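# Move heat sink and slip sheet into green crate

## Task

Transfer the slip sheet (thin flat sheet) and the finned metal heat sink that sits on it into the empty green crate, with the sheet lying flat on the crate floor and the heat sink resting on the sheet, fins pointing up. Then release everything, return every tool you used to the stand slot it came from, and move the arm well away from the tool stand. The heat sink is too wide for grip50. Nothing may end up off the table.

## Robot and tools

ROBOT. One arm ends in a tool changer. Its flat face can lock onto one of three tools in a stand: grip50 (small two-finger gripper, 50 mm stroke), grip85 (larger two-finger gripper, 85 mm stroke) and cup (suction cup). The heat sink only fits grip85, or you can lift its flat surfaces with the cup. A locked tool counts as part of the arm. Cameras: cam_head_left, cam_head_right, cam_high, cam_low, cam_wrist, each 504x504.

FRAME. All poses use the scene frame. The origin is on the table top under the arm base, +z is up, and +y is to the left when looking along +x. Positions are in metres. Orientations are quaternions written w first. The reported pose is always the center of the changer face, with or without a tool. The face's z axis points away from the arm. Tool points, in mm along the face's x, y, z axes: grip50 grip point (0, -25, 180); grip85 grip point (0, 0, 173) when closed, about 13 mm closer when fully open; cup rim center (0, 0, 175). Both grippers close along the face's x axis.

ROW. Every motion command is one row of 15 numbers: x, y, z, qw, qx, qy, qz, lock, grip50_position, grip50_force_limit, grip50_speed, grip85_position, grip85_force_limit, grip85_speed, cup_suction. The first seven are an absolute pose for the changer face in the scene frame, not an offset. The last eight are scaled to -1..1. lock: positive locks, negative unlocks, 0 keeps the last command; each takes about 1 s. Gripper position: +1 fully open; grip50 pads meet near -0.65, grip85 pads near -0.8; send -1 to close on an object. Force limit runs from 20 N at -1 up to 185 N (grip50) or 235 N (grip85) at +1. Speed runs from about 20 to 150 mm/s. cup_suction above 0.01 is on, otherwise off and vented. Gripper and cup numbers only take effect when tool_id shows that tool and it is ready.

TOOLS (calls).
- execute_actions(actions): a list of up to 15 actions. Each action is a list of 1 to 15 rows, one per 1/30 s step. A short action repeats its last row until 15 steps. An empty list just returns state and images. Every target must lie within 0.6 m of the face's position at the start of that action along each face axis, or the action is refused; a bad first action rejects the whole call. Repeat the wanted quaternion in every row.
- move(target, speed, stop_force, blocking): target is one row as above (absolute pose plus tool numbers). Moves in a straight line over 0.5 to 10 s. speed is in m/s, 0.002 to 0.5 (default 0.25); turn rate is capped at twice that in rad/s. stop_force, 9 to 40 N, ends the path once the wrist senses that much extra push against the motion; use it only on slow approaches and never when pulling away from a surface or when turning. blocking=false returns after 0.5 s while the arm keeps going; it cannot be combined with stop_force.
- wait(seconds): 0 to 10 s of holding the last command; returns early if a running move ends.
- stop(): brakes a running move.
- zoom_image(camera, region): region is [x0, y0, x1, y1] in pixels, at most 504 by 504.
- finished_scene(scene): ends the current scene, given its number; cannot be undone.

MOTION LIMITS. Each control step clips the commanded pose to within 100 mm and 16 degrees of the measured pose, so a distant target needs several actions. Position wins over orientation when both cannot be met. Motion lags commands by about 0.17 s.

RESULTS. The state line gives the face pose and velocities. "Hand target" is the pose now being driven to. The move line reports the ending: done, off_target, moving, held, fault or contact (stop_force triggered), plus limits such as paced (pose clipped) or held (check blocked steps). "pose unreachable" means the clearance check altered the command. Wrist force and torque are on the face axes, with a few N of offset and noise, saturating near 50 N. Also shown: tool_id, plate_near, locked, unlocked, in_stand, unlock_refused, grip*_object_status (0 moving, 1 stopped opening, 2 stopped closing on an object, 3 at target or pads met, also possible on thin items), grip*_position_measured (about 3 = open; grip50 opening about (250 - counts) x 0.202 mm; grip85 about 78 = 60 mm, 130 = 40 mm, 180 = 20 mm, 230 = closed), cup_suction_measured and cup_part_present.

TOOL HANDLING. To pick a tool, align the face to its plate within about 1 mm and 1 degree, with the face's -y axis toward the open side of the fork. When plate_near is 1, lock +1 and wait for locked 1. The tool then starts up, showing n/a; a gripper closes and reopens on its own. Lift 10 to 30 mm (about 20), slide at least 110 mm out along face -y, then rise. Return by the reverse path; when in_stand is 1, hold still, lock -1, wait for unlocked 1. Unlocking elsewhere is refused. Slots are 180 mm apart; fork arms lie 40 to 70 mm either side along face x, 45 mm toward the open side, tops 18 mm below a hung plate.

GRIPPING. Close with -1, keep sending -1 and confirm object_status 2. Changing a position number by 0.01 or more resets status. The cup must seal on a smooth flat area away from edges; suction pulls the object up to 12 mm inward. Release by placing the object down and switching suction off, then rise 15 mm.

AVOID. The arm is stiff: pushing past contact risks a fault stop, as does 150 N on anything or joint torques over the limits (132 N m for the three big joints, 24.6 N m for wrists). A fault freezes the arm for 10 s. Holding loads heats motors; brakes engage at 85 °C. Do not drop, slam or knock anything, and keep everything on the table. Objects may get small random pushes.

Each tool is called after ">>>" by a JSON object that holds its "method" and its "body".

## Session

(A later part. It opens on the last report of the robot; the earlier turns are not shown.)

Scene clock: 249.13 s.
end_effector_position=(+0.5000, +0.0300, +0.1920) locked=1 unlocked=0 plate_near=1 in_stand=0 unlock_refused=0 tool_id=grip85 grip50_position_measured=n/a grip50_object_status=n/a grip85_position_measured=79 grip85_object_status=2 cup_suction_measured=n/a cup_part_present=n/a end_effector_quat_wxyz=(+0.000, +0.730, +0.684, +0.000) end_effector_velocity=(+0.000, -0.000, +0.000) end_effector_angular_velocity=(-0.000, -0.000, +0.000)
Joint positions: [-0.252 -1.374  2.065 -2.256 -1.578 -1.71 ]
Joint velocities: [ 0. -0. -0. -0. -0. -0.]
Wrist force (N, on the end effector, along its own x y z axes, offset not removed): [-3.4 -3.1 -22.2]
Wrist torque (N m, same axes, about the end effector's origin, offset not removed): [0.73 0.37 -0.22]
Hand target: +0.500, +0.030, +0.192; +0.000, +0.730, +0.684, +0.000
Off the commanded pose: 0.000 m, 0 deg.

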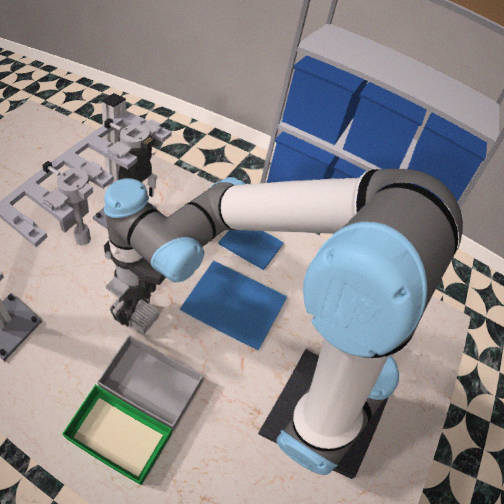

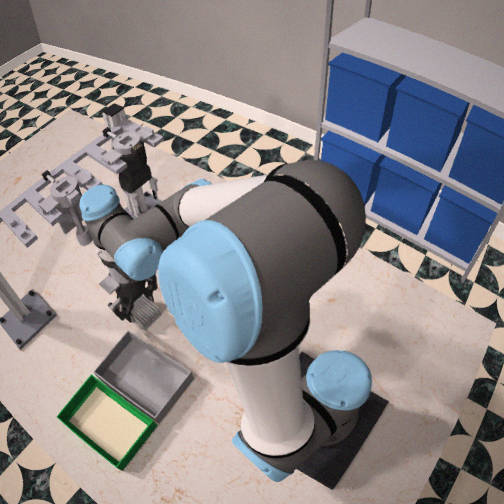

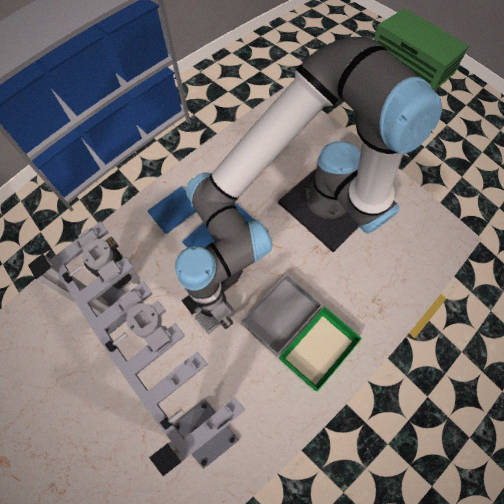

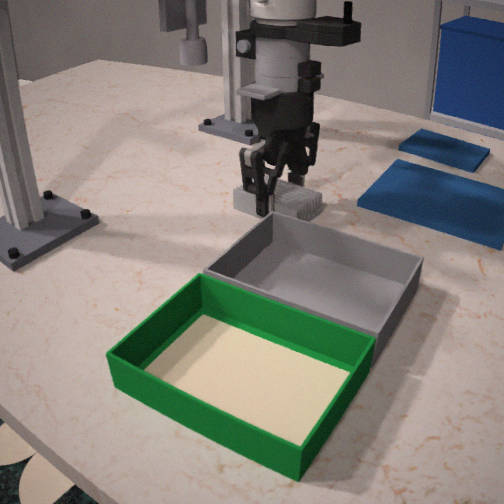

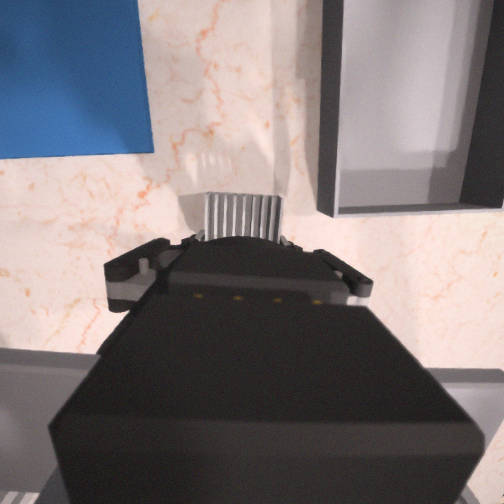

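>>> {"method": "move", "body": {"target": [0.50,0.03,0.265,0,0.7296,0.6839,0,0,0,0,0,-1,-0.7,-0.5,0], "speed": 0.1}}

>>> {"method": "move", "body": {"target": [0.362,0.305,0.265,0,0.9998,0.02,0,0,0,0,0,-1,-0.7,-0.5,0], "speed": 0.25}}

Scene clock: 254.40 s.
end_effector_position=(+0.5001, +0.0300, +0.2647) locked=1 unlocked=0 plate_near=1 in_stand=0 unlock_refused=0 tool_id=grip85 grip50_position_measured=n/a grip50_object_status=n/a grip85_position_measured=79 grip85_object_status=2 cup_suction_measured=n/a cup_part_present=n/a end_effector_quat_wxyz=(+0.000, +0.730, +0.684, +0.000) end_effector_velocity=(+0.000, -0.000, +0.002) end_effector_angular_velocity=(+0.000, +0.001, -0.001)
Joint positions: [-0.251 -1.478  1.965 -2.053 -1.578 -1.709]
Joint velocities: [-0.    -0.002 -0.004  0.006  0.     0.001]
Wrist force (N, on the end effector, along its own x y z axes, offset not removed): [-2.6 -0.3 -0.4]
Wrist torque (N m, same axes, about the end effector's origin, offset not removed): [-0.04 0.27 -0.15]
Hand target: +0.500, +0.030, +0.265; +0.000, +0.730, +0.684, +0.000
Off the commanded pose: 0.000 m, 0 deg.
move: done

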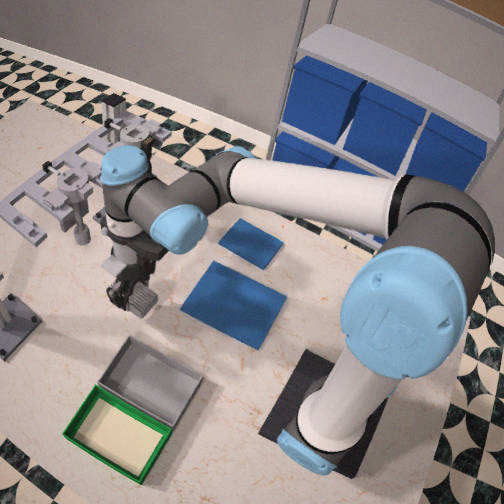

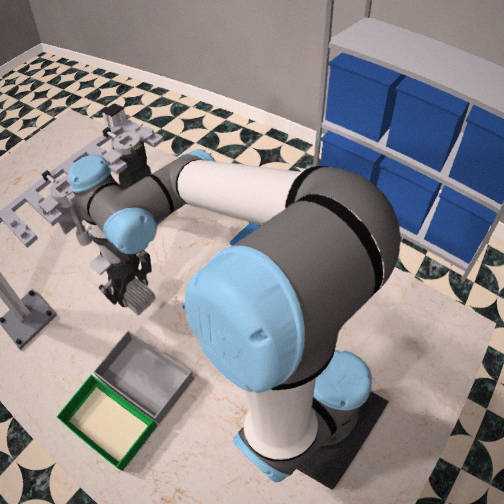

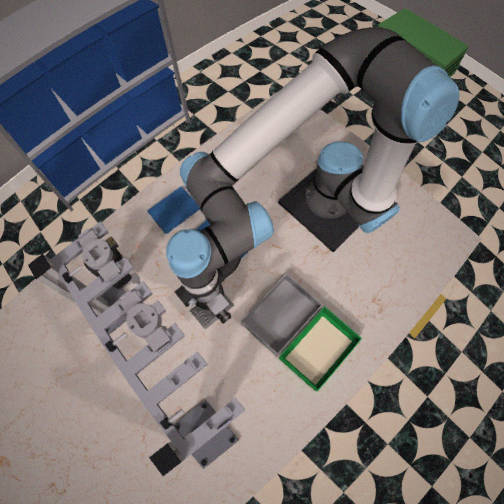

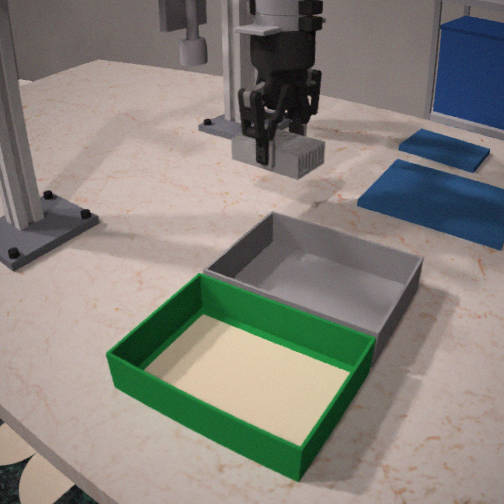

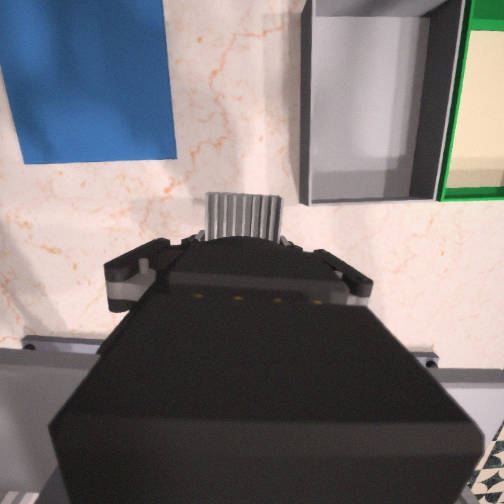

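Scene clock: 257.83 s.
end_effector_position=(+0.3622, +0.3047, +0.2650) locked=1 unlocked=0 plate_near=1 in_stand=0 unlock_refused=0 tool_id=grip85 grip50_position_measured=n/a grip50_object_status=n/a grip85_position_measured=79 grip85_object_status=2 cup_suction_measured=n/a cup_part_present=n/a end_effector_quat_wxyz=(+0.000, +1.000, +0.021, +0.000) end_effector_velocity=(-0.001, +0.002, -0.000) end_effector_angular_velocity=(-0.001, +0.000, -0.011)
Joint positions: [ 0.369 -1.541  2.033 -2.054 -1.575  0.376]
Joint velocities: [ 0.004  0.002 -0.002  0.001 -0.001  0.015]
Wrist force (N, on the end effector, along its own x y z axes, offset not removed): [-0.6 -2.5 1.5]
Wrist torque (N m, same axes, about the end effector's origin, offset not removed): [-0.12 0.14 -0.22]
Hand target: +0.362, +0.305, +0.265; +0.000, +1.000, +0.020, +0.000
Off the commanded pose: 0.000 m, 0 deg.
move: done

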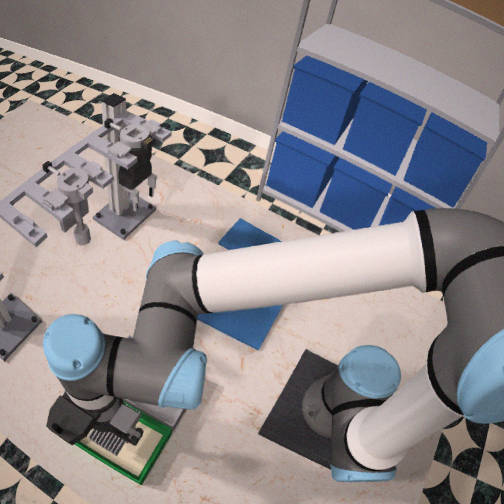

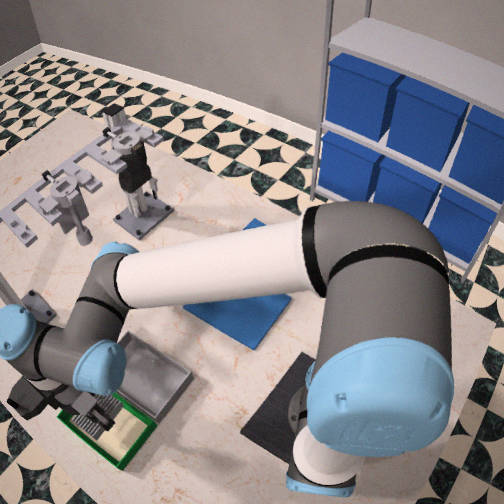

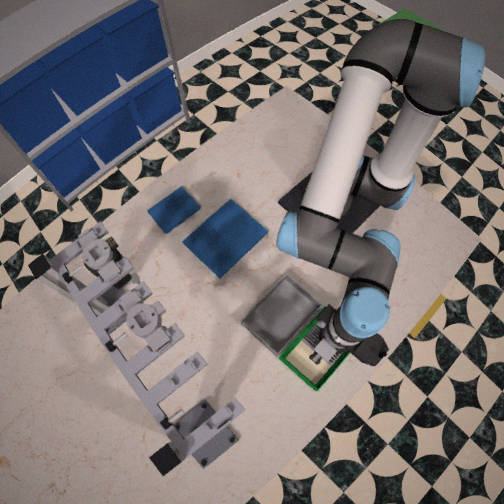

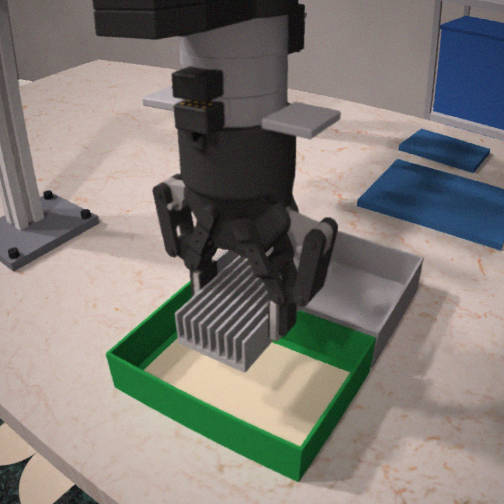

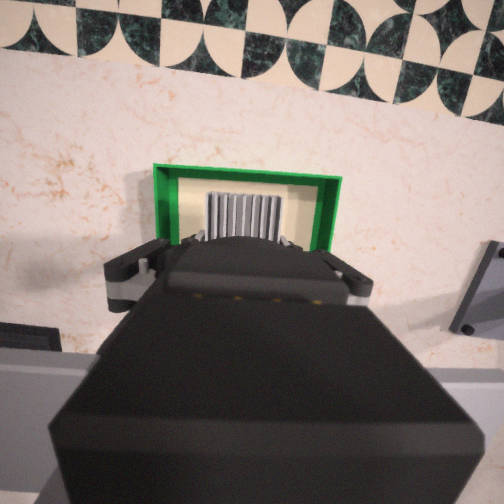

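>>> {"method": "move", "body": {"target": [0.366,0.308,0.202,0,0.9998,0.02,0,0,0,0,0,-1,-0.7,-0.5,0], "speed": 0.06}}

Scene clock: 262.60 s.
end_effector_position=(+0.3658, +0.3079, +0.2022) locked=1 unlocked=0 plate_near=1 in_stand=0 unlock_refused=0 tool_id=grip85 grip50_position_measured=n/a grip50_object_status=n/a grip85_position_measured=79 grip85_object_status=2 cup_suction_measured=n/a cup_part_present=n/a end_effector_quat_wxyz=(+0.000, +1.000, +0.020, -0.000) end_effector_velocity=(+0.000, +0.000, -0.002) end_effector_angular_velocity=(+0.000, -0.000, -0.001)
Joint positions: [ 0.372 -1.439  2.112 -2.236 -1.574  0.38 ]
Joint velocities: [ 0.     0.004  0.002 -0.006  0.     0.001]
Wrist force (N, on the end effector, along its own x y z axes, offset not removed): [-3.8 -0.3 -0.7]
Wrist torque (N m, same axes, about the end effector's origin, offset not removed): [0.06 0.36 -0.06]
Hand target: +0.366, +0.308, +0.202; +0.000, +1.000, +0.020, -0.000
Off the commanded pose: 0.000 m, 0 deg.
move: done

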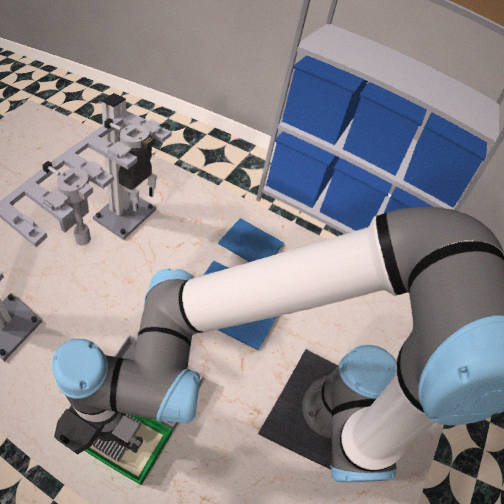

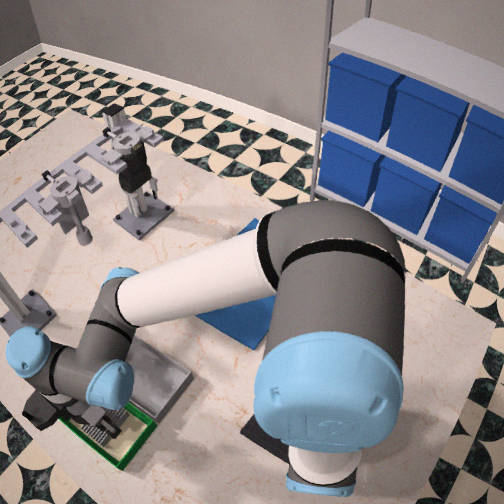

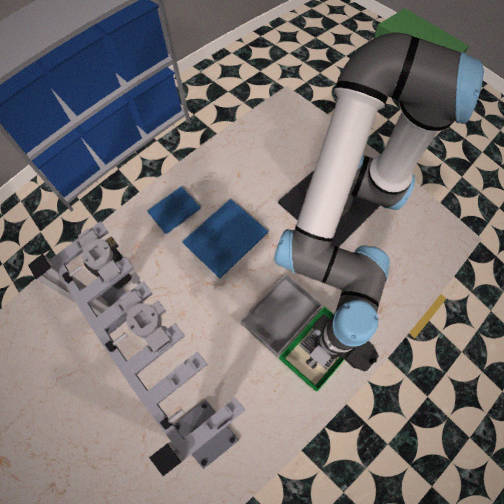

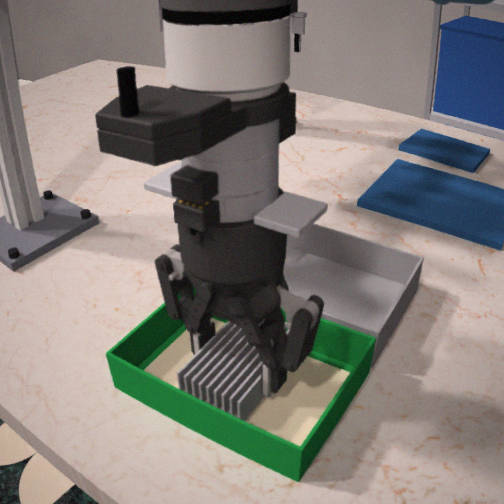

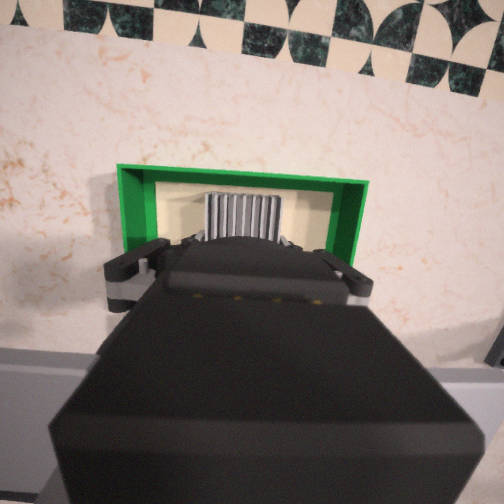

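Gap ~6 mm; good.

>>> {"method": "move", "body": {"target": [0.366,0.308,0.190,0,0.9998,0.02,0,0,0,0,0,-1,-0.7,-0.5,0], "speed": 0.004, "stop_force": 10}}

Scene clock: 273.77 s.
end_effector_position=(+0.3659, +0.3080, +0.1969) locked=1 unlocked=0 plate_near=1 in_stand=0 unlock_refused=0 tool_id=grip85 grip50_position_measured=n/a grip50_object_status=n/a grip85_position_measured=79 grip85_object_status=2 cup_suction_measured=n/a cup_part_present=n/a end_effector_quat_wxyz=(-0.000, +1.000, +0.020, +0.000) end_effector_velocity=(-0.000, -0.000, +0.001) end_effector_angular_velocity=(-0.001, +0.002, -0.000)
Joint positions: [ 0.372 -1.429  2.118 -2.252 -1.574  0.38 ]
Joint velocities: [-0.    -0.002 -0.002  0.006  0.     0.   ]
Wrist force (N, on the end effector, along its own x y z axes, offset not removed): [-2.0 0.4 -32.6]
Wrist torque (N m, same axes, about the end effector's origin, offset not removed): [-0.14 -0.68 -0.21]
Hand target: +0.366, +0.308, +0.197; -0.000, +1.000, +0.020, +0.000
Off the commanded pose: 0.007 m, 0 deg.
move: contact

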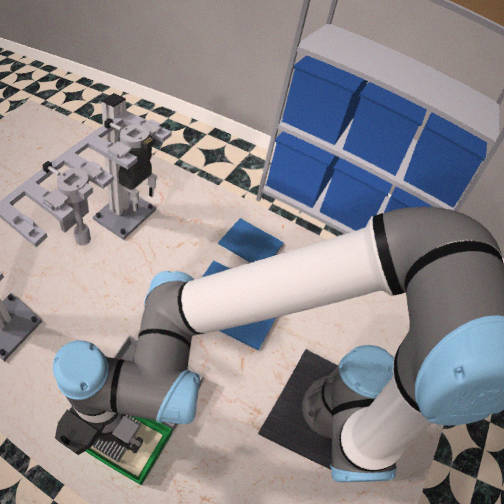

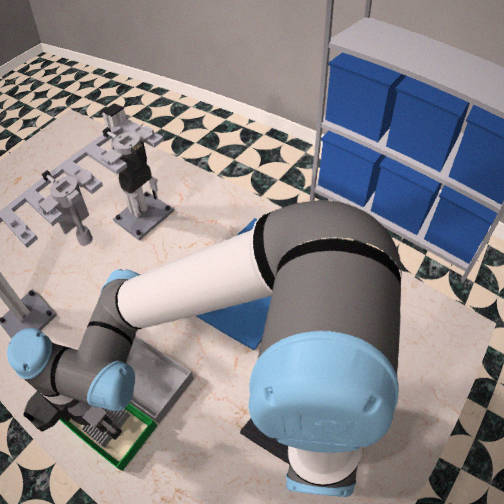

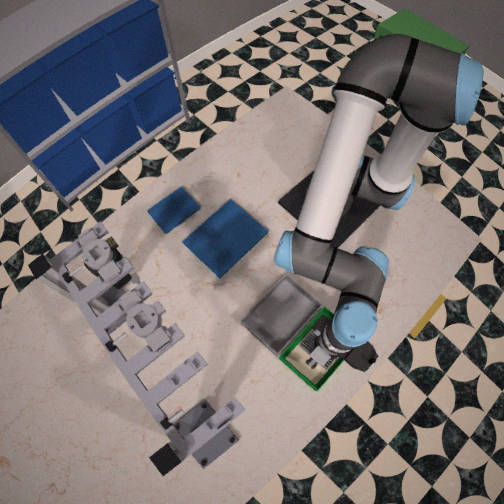

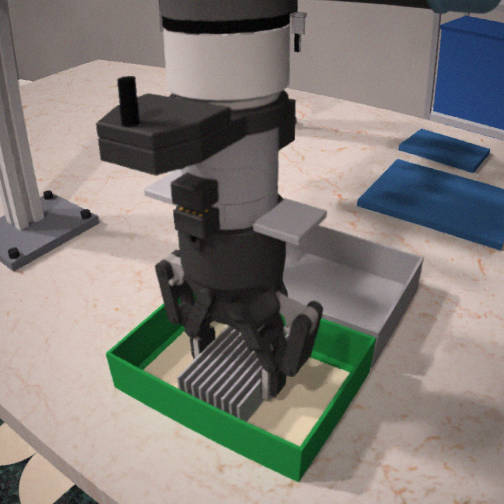

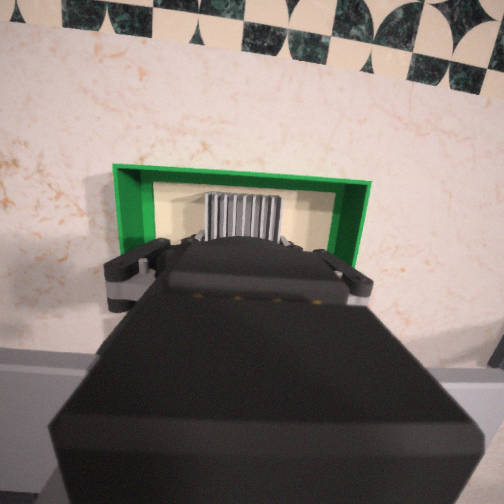

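>>> {"method": "execute_actions", "body": {"actions": [[[0.366,0.308,0.1972,0,0.9998,0.02,0,0,0,0,0,0.75,-0.7,-0.5,0]],[[0.366,0.308,0.1972,0,0.9998,0.02,0,0,0,0,0,0.75,-0.7,-0.5,0]]]}}

>>> {"method": "move", "body": {"target": [0.366,0.308,0.255,0,0.9998,0.02,0,0,0,0,0,0.75,-0.7,-0.5,0], "speed": 0.1}}

>>> {"method": "move", "body": {"target": [0.5107,0.2163,0.38,0,0.7296,0.6839,0,0,0,0,0,0.75,-0.7,-0.5,0], "speed": 0.35}}

>>> {"method": "move", "body": {"target": [0.6504,0.2073,0.38,0,0.7296,0.6839,0,0,0,0,0,0.75,-0.7,-0.5,0], "speed": 0.12}}

>>> {"method": "move", "body": {"target": [0.6504,0.2073,0.3602,0,0.7296,0.6839,0,0,0,0,0,0.75,-0.7,-0.5,0], "speed": 0.03}}

>>> {"method": "execute_actions", "body": {"actions": [[[0.6504,0.2073,0.3602,0,0.7296,0.6839,0,-1,0,0,0,0.75,-0.7,-0.5,0]],[[0.6504,0.2073,0.3602,0,0.7296,0.6839,0,-1,0,0,0,0.75,-0.7,-0.5,0]],[[0.6504,0.2073,0.3602,0,0.7296,0.6839,0,-1,0,0,0,0.75,-0.7,-0.5,0]]]}}

Scene clock: 284.63 s.
end_effector_position=(+0.3660, +0.3080, +0.1972) locked=1 unlocked=0 plate_near=1 in_stand=0 unlock_refused=0 tool_id=grip85 grip50_position_measured=n/a grip50_object_status=n/a grip85_position_measured=35 grip85_object_status=3 cup_suction_measured=n/a cup_part_present=n/a end_effector_quat_wxyz=(+0.000, +1.000, +0.020, -0.000) end_effector_velocity=(-0.000, +0.000, +0.000) end_effector_angular_velocity=(+0.000, +0.000, +0.001)
Joint positions: [ 0.372 -1.43   2.118 -2.251 -1.574  0.38 ]
Joint velocities: [ 0.    -0.    -0.     0.     0.    -0.001]
Wrist force (N, on the end effector, along its own x y z axes, offset not removed): [0.1 1.7 -3.2]
Wrist torque (N m, same axes, about the end effector's origin, offset not removed): [0.08 -0.09 -0.12]
Hand target: +0.366, +0.308, +0.197; +0.000, +1.000, +0.020, -0.000
Off the commanded pose: 0.000 m, 0 deg.

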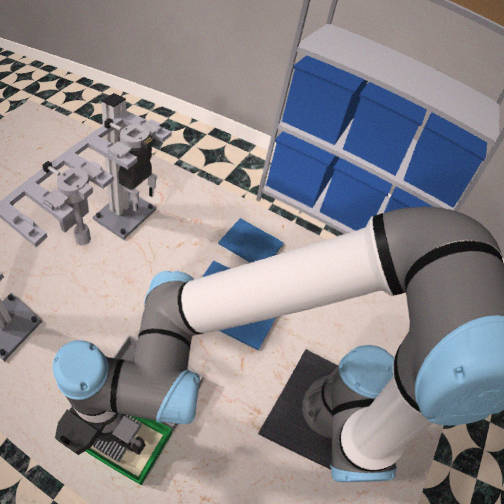

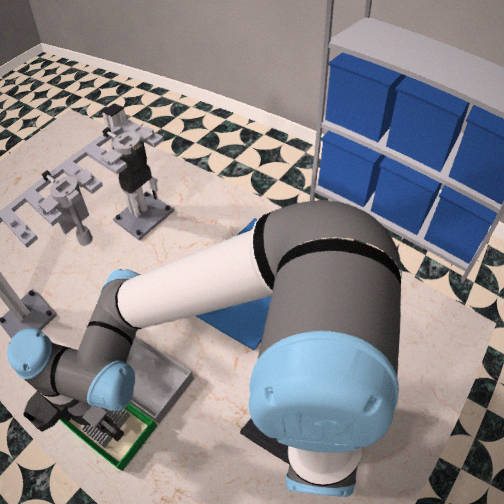

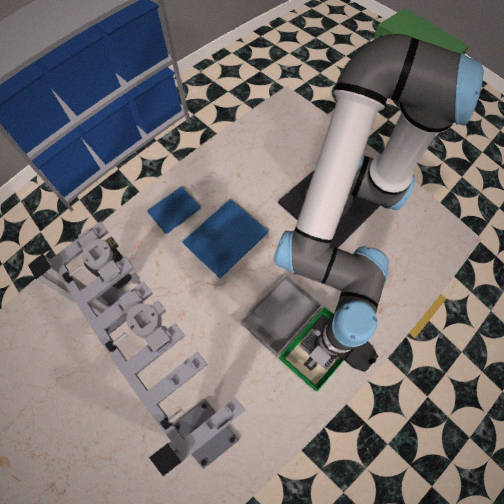

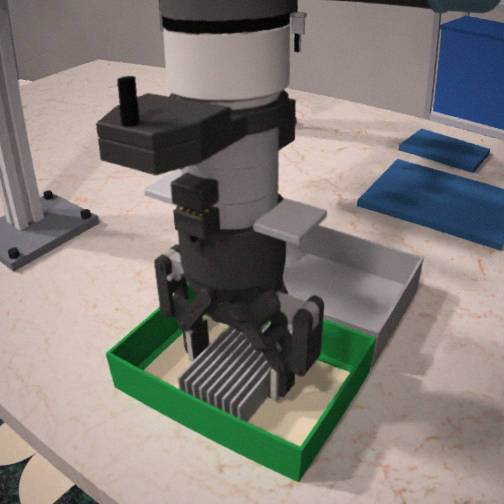

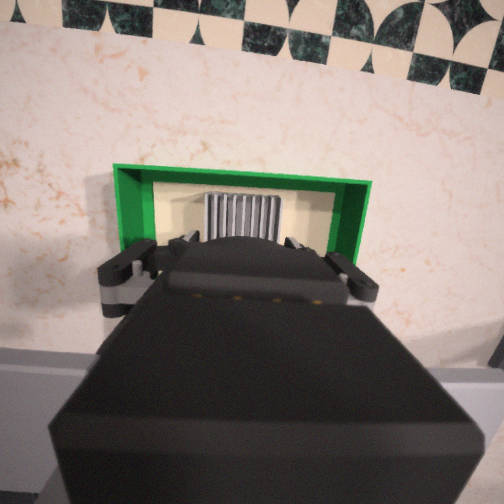

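Scene clock: 285.67 s.
end_effector_position=(+0.3661, +0.3081, +0.2547) locked=1 unlocked=0 plate_near=1 in_stand=0 unlock_refused=0 tool_id=grip85 grip50_position_measured=n/a grip50_object_status=n/a grip85_position_measured=35 grip85_object_status=3 cup_suction_measured=n/a cup_part_present=n/a end_effector_quat_wxyz=(-0.000, +1.000, +0.020, +0.000) end_effector_velocity=(-0.000, +0.000, +0.002) end_effector_angular_velocity=(+0.000, +0.001, -0.000)
Joint positions: [ 0.372 -1.516  2.037 -2.083 -1.574  0.38 ]
Joint velocities: [ 0.    -0.002 -0.004  0.007  0.     0.   ]
Wrist force (N, on the end effector, along its own x y z axes, offset not removed): [-0.1 -0.2 -2.2]
Wrist torque (N m, same axes, about the end effector's origin, offset not removed): [0.06 -0.03 -0.21]
Hand target: +0.366, +0.308, +0.255; -0.000, +1.000, +0.020, +0.000
Off the commanded pose: 0.000 m, 0 deg.
move: done

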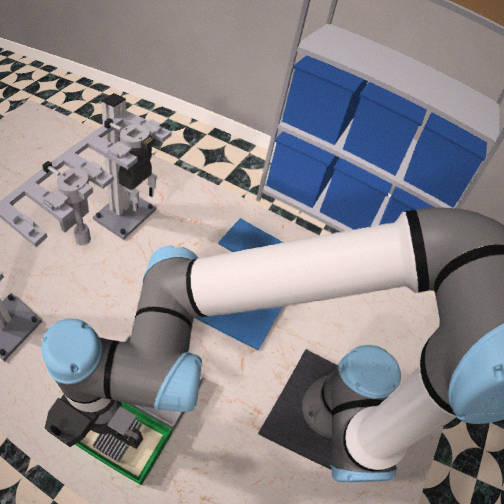

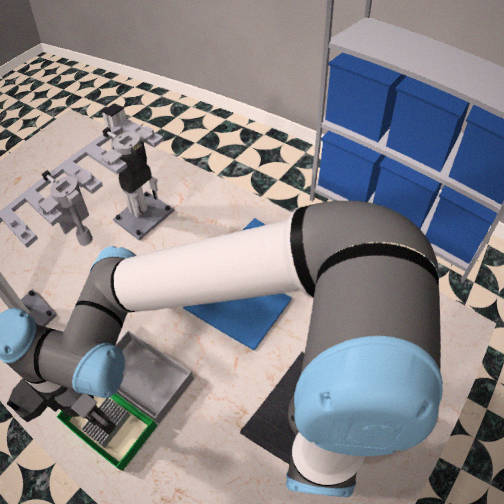

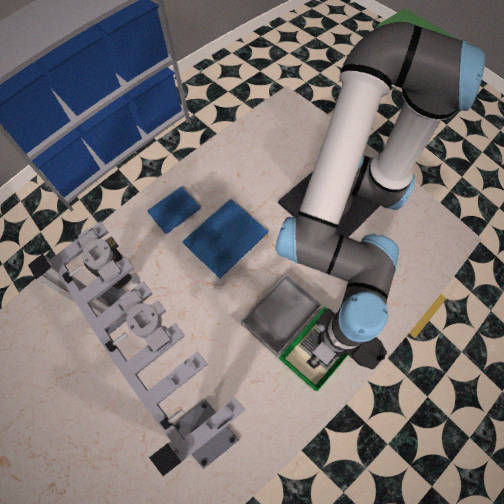

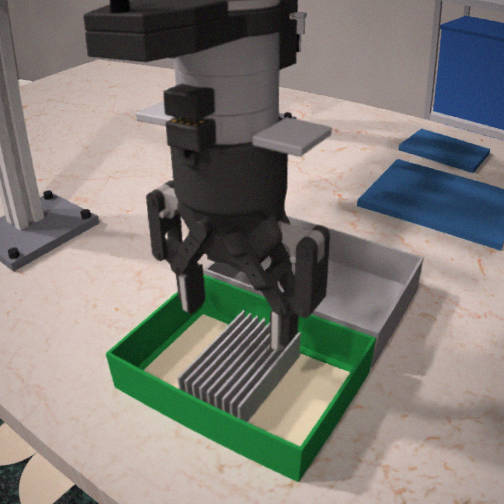

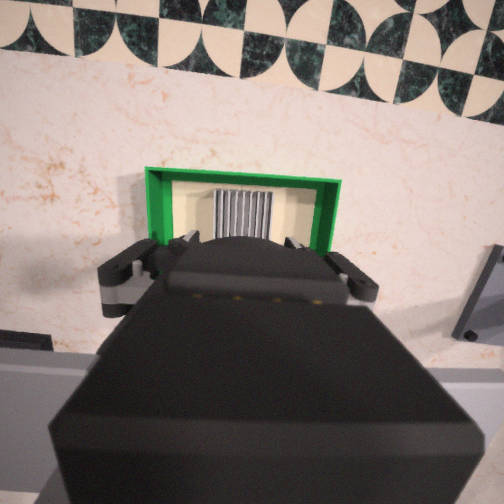

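Scene clock: 288.33 s.
end_effector_position=(+0.5108, +0.2164, +0.3798) locked=1 unlocked=0 plate_near=1 in_stand=0 unlock_refused=0 tool_id=grip85 grip50_position_measured=n/a grip50_object_status=n/a grip85_position_measured=35 grip85_object_status=3 cup_suction_measured=n/a cup_part_present=n/a end_effector_quat_wxyz=(-0.000, +0.730, +0.683, +0.000) end_effector_velocity=(+0.001, -0.000, +0.001) end_effector_angular_velocity=(+0.001, +0.002, +0.011)
Joint positions: [ 0.115 -1.437  1.609 -1.736 -1.576 -1.342]
Joint velocities: [-0.001  0.002 -0.005  0.004  0.001 -0.013]
Wrist force (N, on the end effector, along its own x y z axes, offset not removed): [-0.5 2.1 -1.6]
Wrist torque (N m, same axes, about the end effector's origin, offset not removed): [0.18 0.01 -0.04]
Hand target: +0.511, +0.216, +0.380; -0.000, +0.730, +0.684, +0.000
Off the commanded pose: 0.000 m, 0 deg.
move: done

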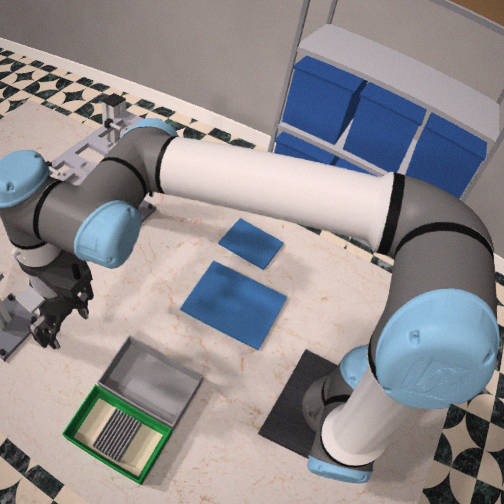

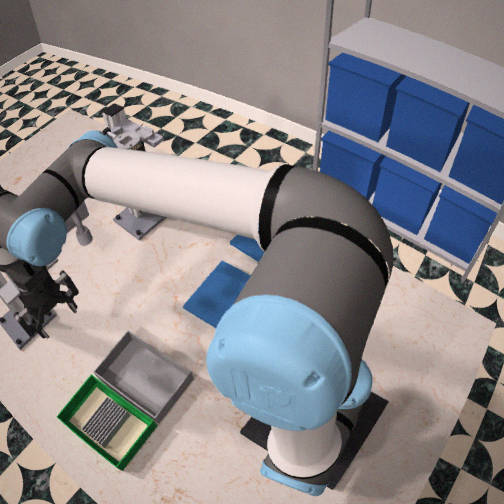

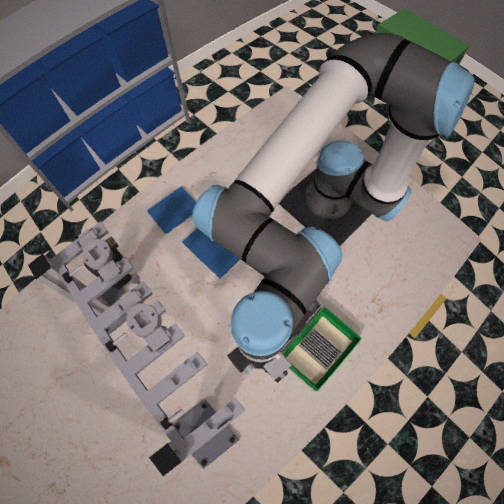

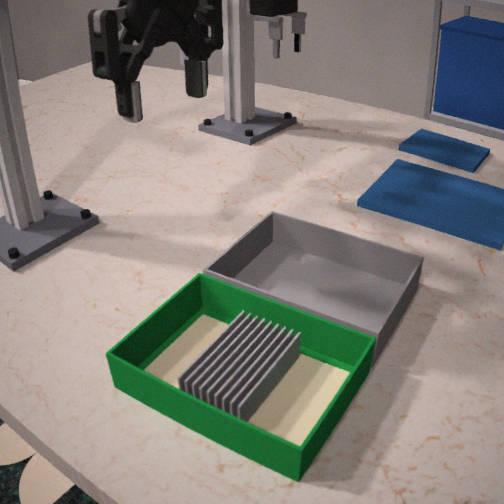

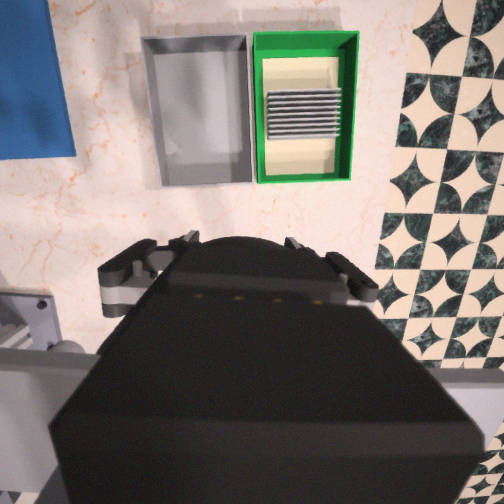

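Scene clock: 290.00 s.
end_effector_position=(+0.6502, +0.2073, +0.3799) locked=1 unlocked=0 plate_near=1 in_stand=0 unlock_refused=0 tool_id=grip85 grip50_position_measured=n/a grip50_object_status=n/a grip85_position_measured=35 grip85_object_status=3 cup_suction_measured=n/a cup_part_present=n/a end_effector_quat_wxyz=(-0.000, +0.730, +0.684, +0.000) end_effector_velocity=(+0.002, -0.000, +0.000) end_effector_angular_velocity=(-0.001, +0.000, +0.000)
Joint positions: [ 0.068 -1.126  1.204 -1.642 -1.576 -1.39 ]
Joint velocities: [-0.     0.006 -0.009  0.003 -0.001 -0.   ]
Wrist force (N, on the end effector, along its own x y z axes, offset not removed): [-1.4 -1.0 -1.7]
Wrist torque (N m, same axes, about the end effector's origin, offset not removed): [-0.01 0.06 -0.29]
Hand target: +0.650, +0.207, +0.380; -0.000, +0.730, +0.684, +0.000
Off the commanded pose: 0.000 m, 0 deg.
move: done

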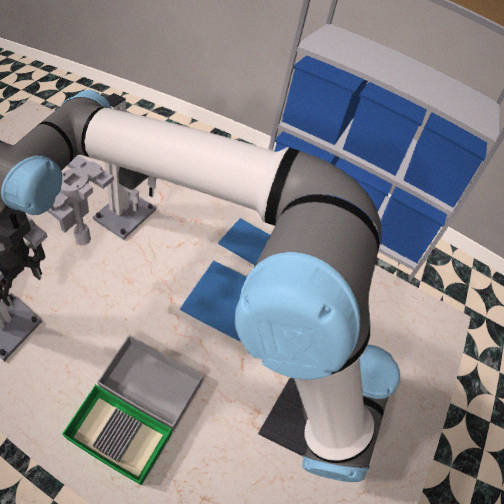

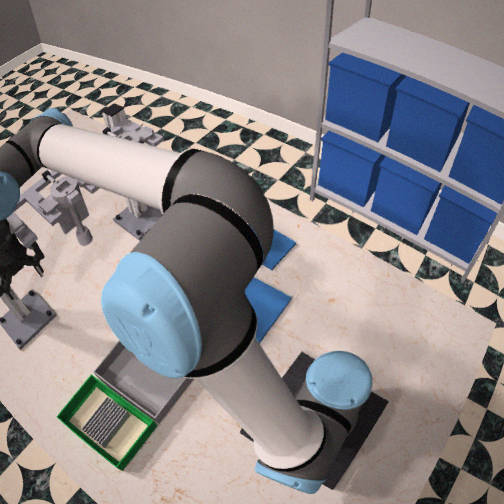

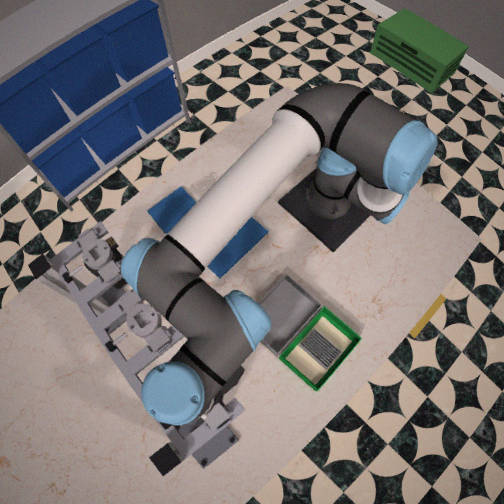

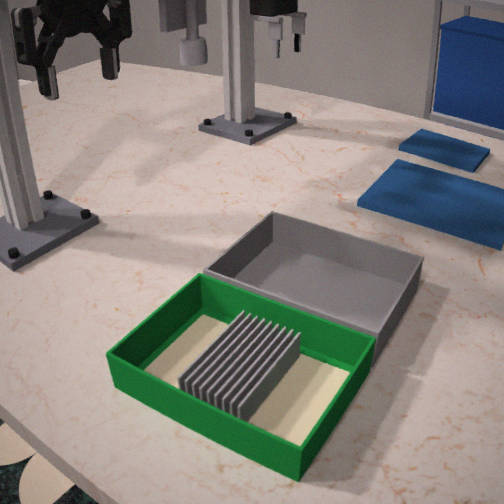

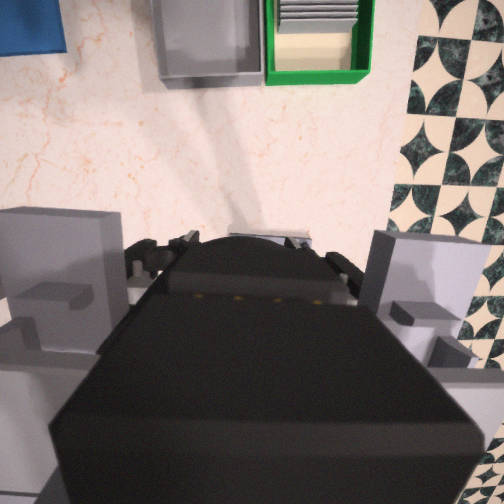

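Scene clock: 291.00 s.
end_effector_position=(+0.6504, +0.2073, +0.3604) locked=1 unlocked=0 plate_near=1 in_stand=1 unlock_refused=0 tool_id=grip85 grip50_position_measured=n/a grip50_object_status=n/a grip85_position_measured=35 grip85_object_status=3 cup_suction_measured=n/a cup_part_present=n/a end_effector_quat_wxyz=(-0.000, +0.730, +0.684, -0.000) end_effector_velocity=(+0.000, +0.000, -0.002) end_effector_angular_velocity=(+0.000, -0.000, +0.000)
Joint positions: [ 0.068 -1.121  1.247 -1.69  -1.576 -1.39 ]
Joint velocities: [-0.     0.001  0.004 -0.005  0.    -0.   ]
Wrist force (N, on the end effector, along its own x y z axes, offset not removed): [0.3 0.3 -4.0]
Wrist torque (N m, same axes, about the end effector's origin, offset not removed): [0.22 0.06 -0.18]
Hand target: +0.650, +0.207, +0.360; -0.000, +0.730, +0.684, -0.000
Off the commanded pose: 0.000 m, 0 deg.
move: done

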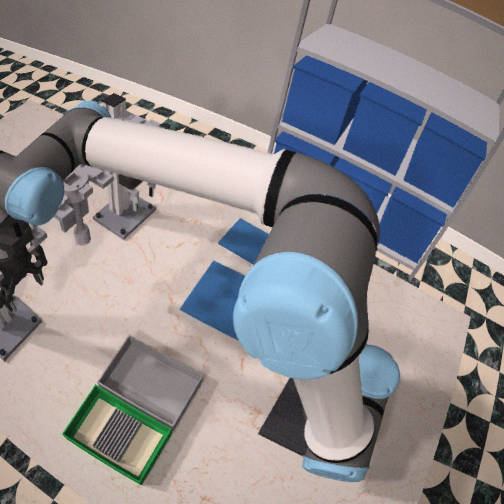

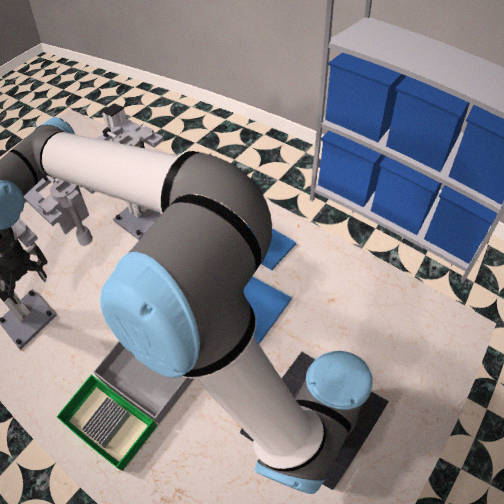

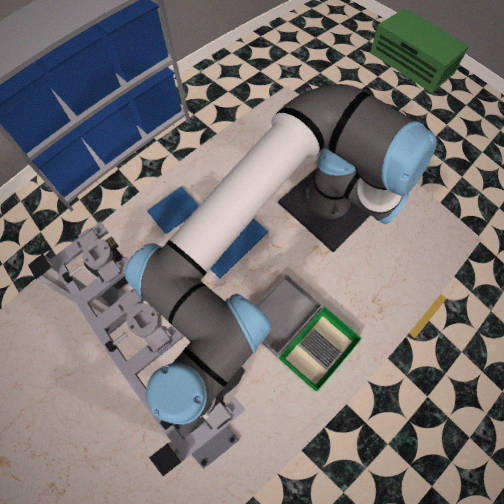

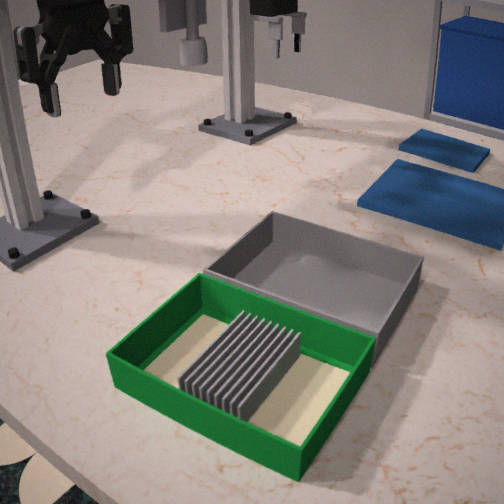

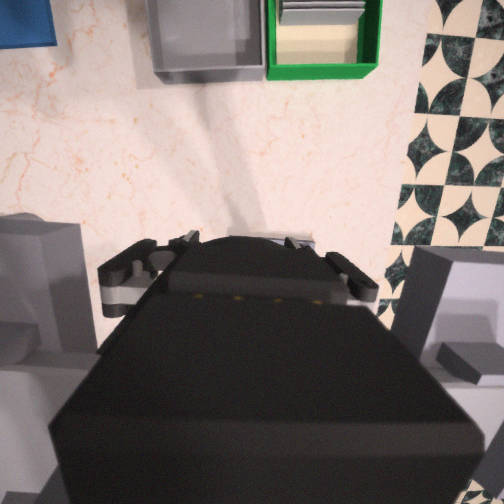

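Scene clock: 292.50 s.
end_effector_position=(+0.6504, +0.2073, +0.3602) locked=0 unlocked=1 plate_near=1 in_stand=1 unlock_refused=0 tool_id=none grip50_position_measured=n/a grip50_object_status=n/a grip85_position_measured=n/a grip85_object_status=n/a cup_suction_measured=n/a cup_part_present=n/a end_effector_quat_wxyz=(-0.000, +0.730, +0.684, -0.000) end_effector_velocity=(-0.000, -0.000, +0.000) end_effector_angular_velocity=(-0.000, -0.000, +0.000)
Joint positions: [ 0.068 -1.121  1.247 -1.69  -1.576 -1.39 ]
Joint velocities: [ 0. -0. -0.  0. -0. -0.]
Wrist force (N, on the end effector, along its own x y z axes, offset not removed): [-1.5 -1.2 -4.0]
Wrist torque (N m, same axes, about the end effector's origin, offset not removed): [0.03 0.25 -0.22]
Hand target: +0.650, +0.207, +0.360; +0.000, +0.730, +0.684, -0.000
Off the commanded pose: 0.000 m, 0 deg.

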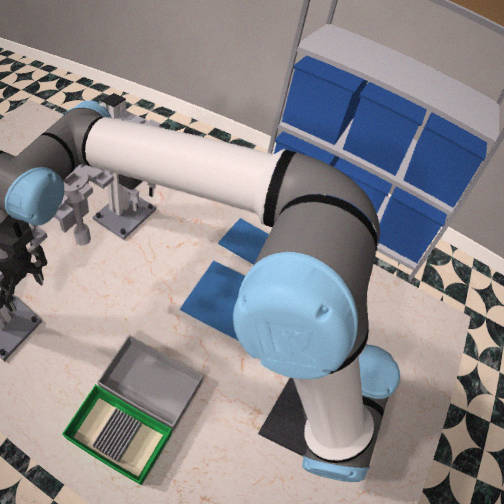

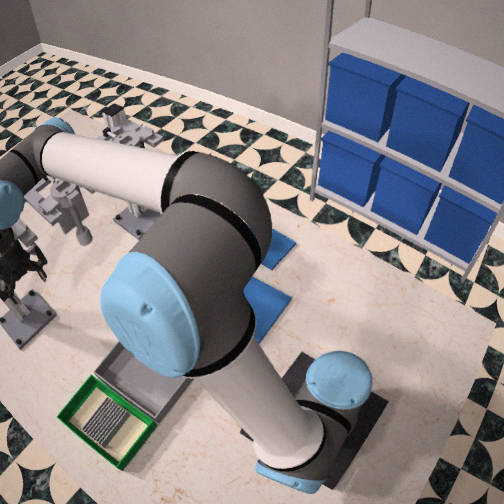

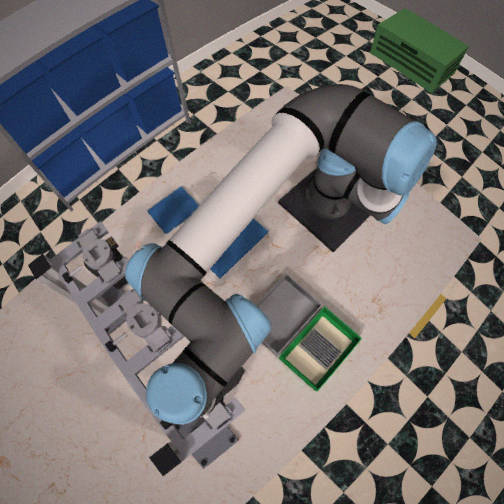

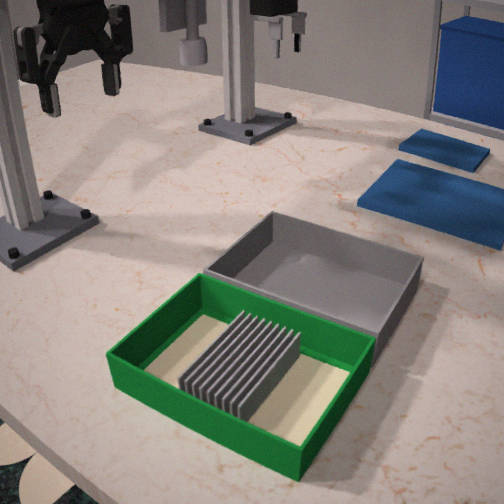

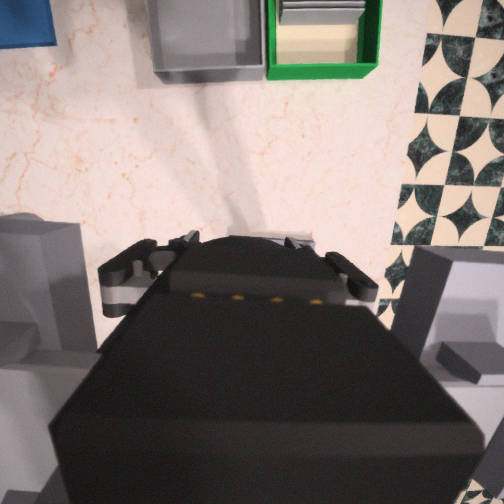

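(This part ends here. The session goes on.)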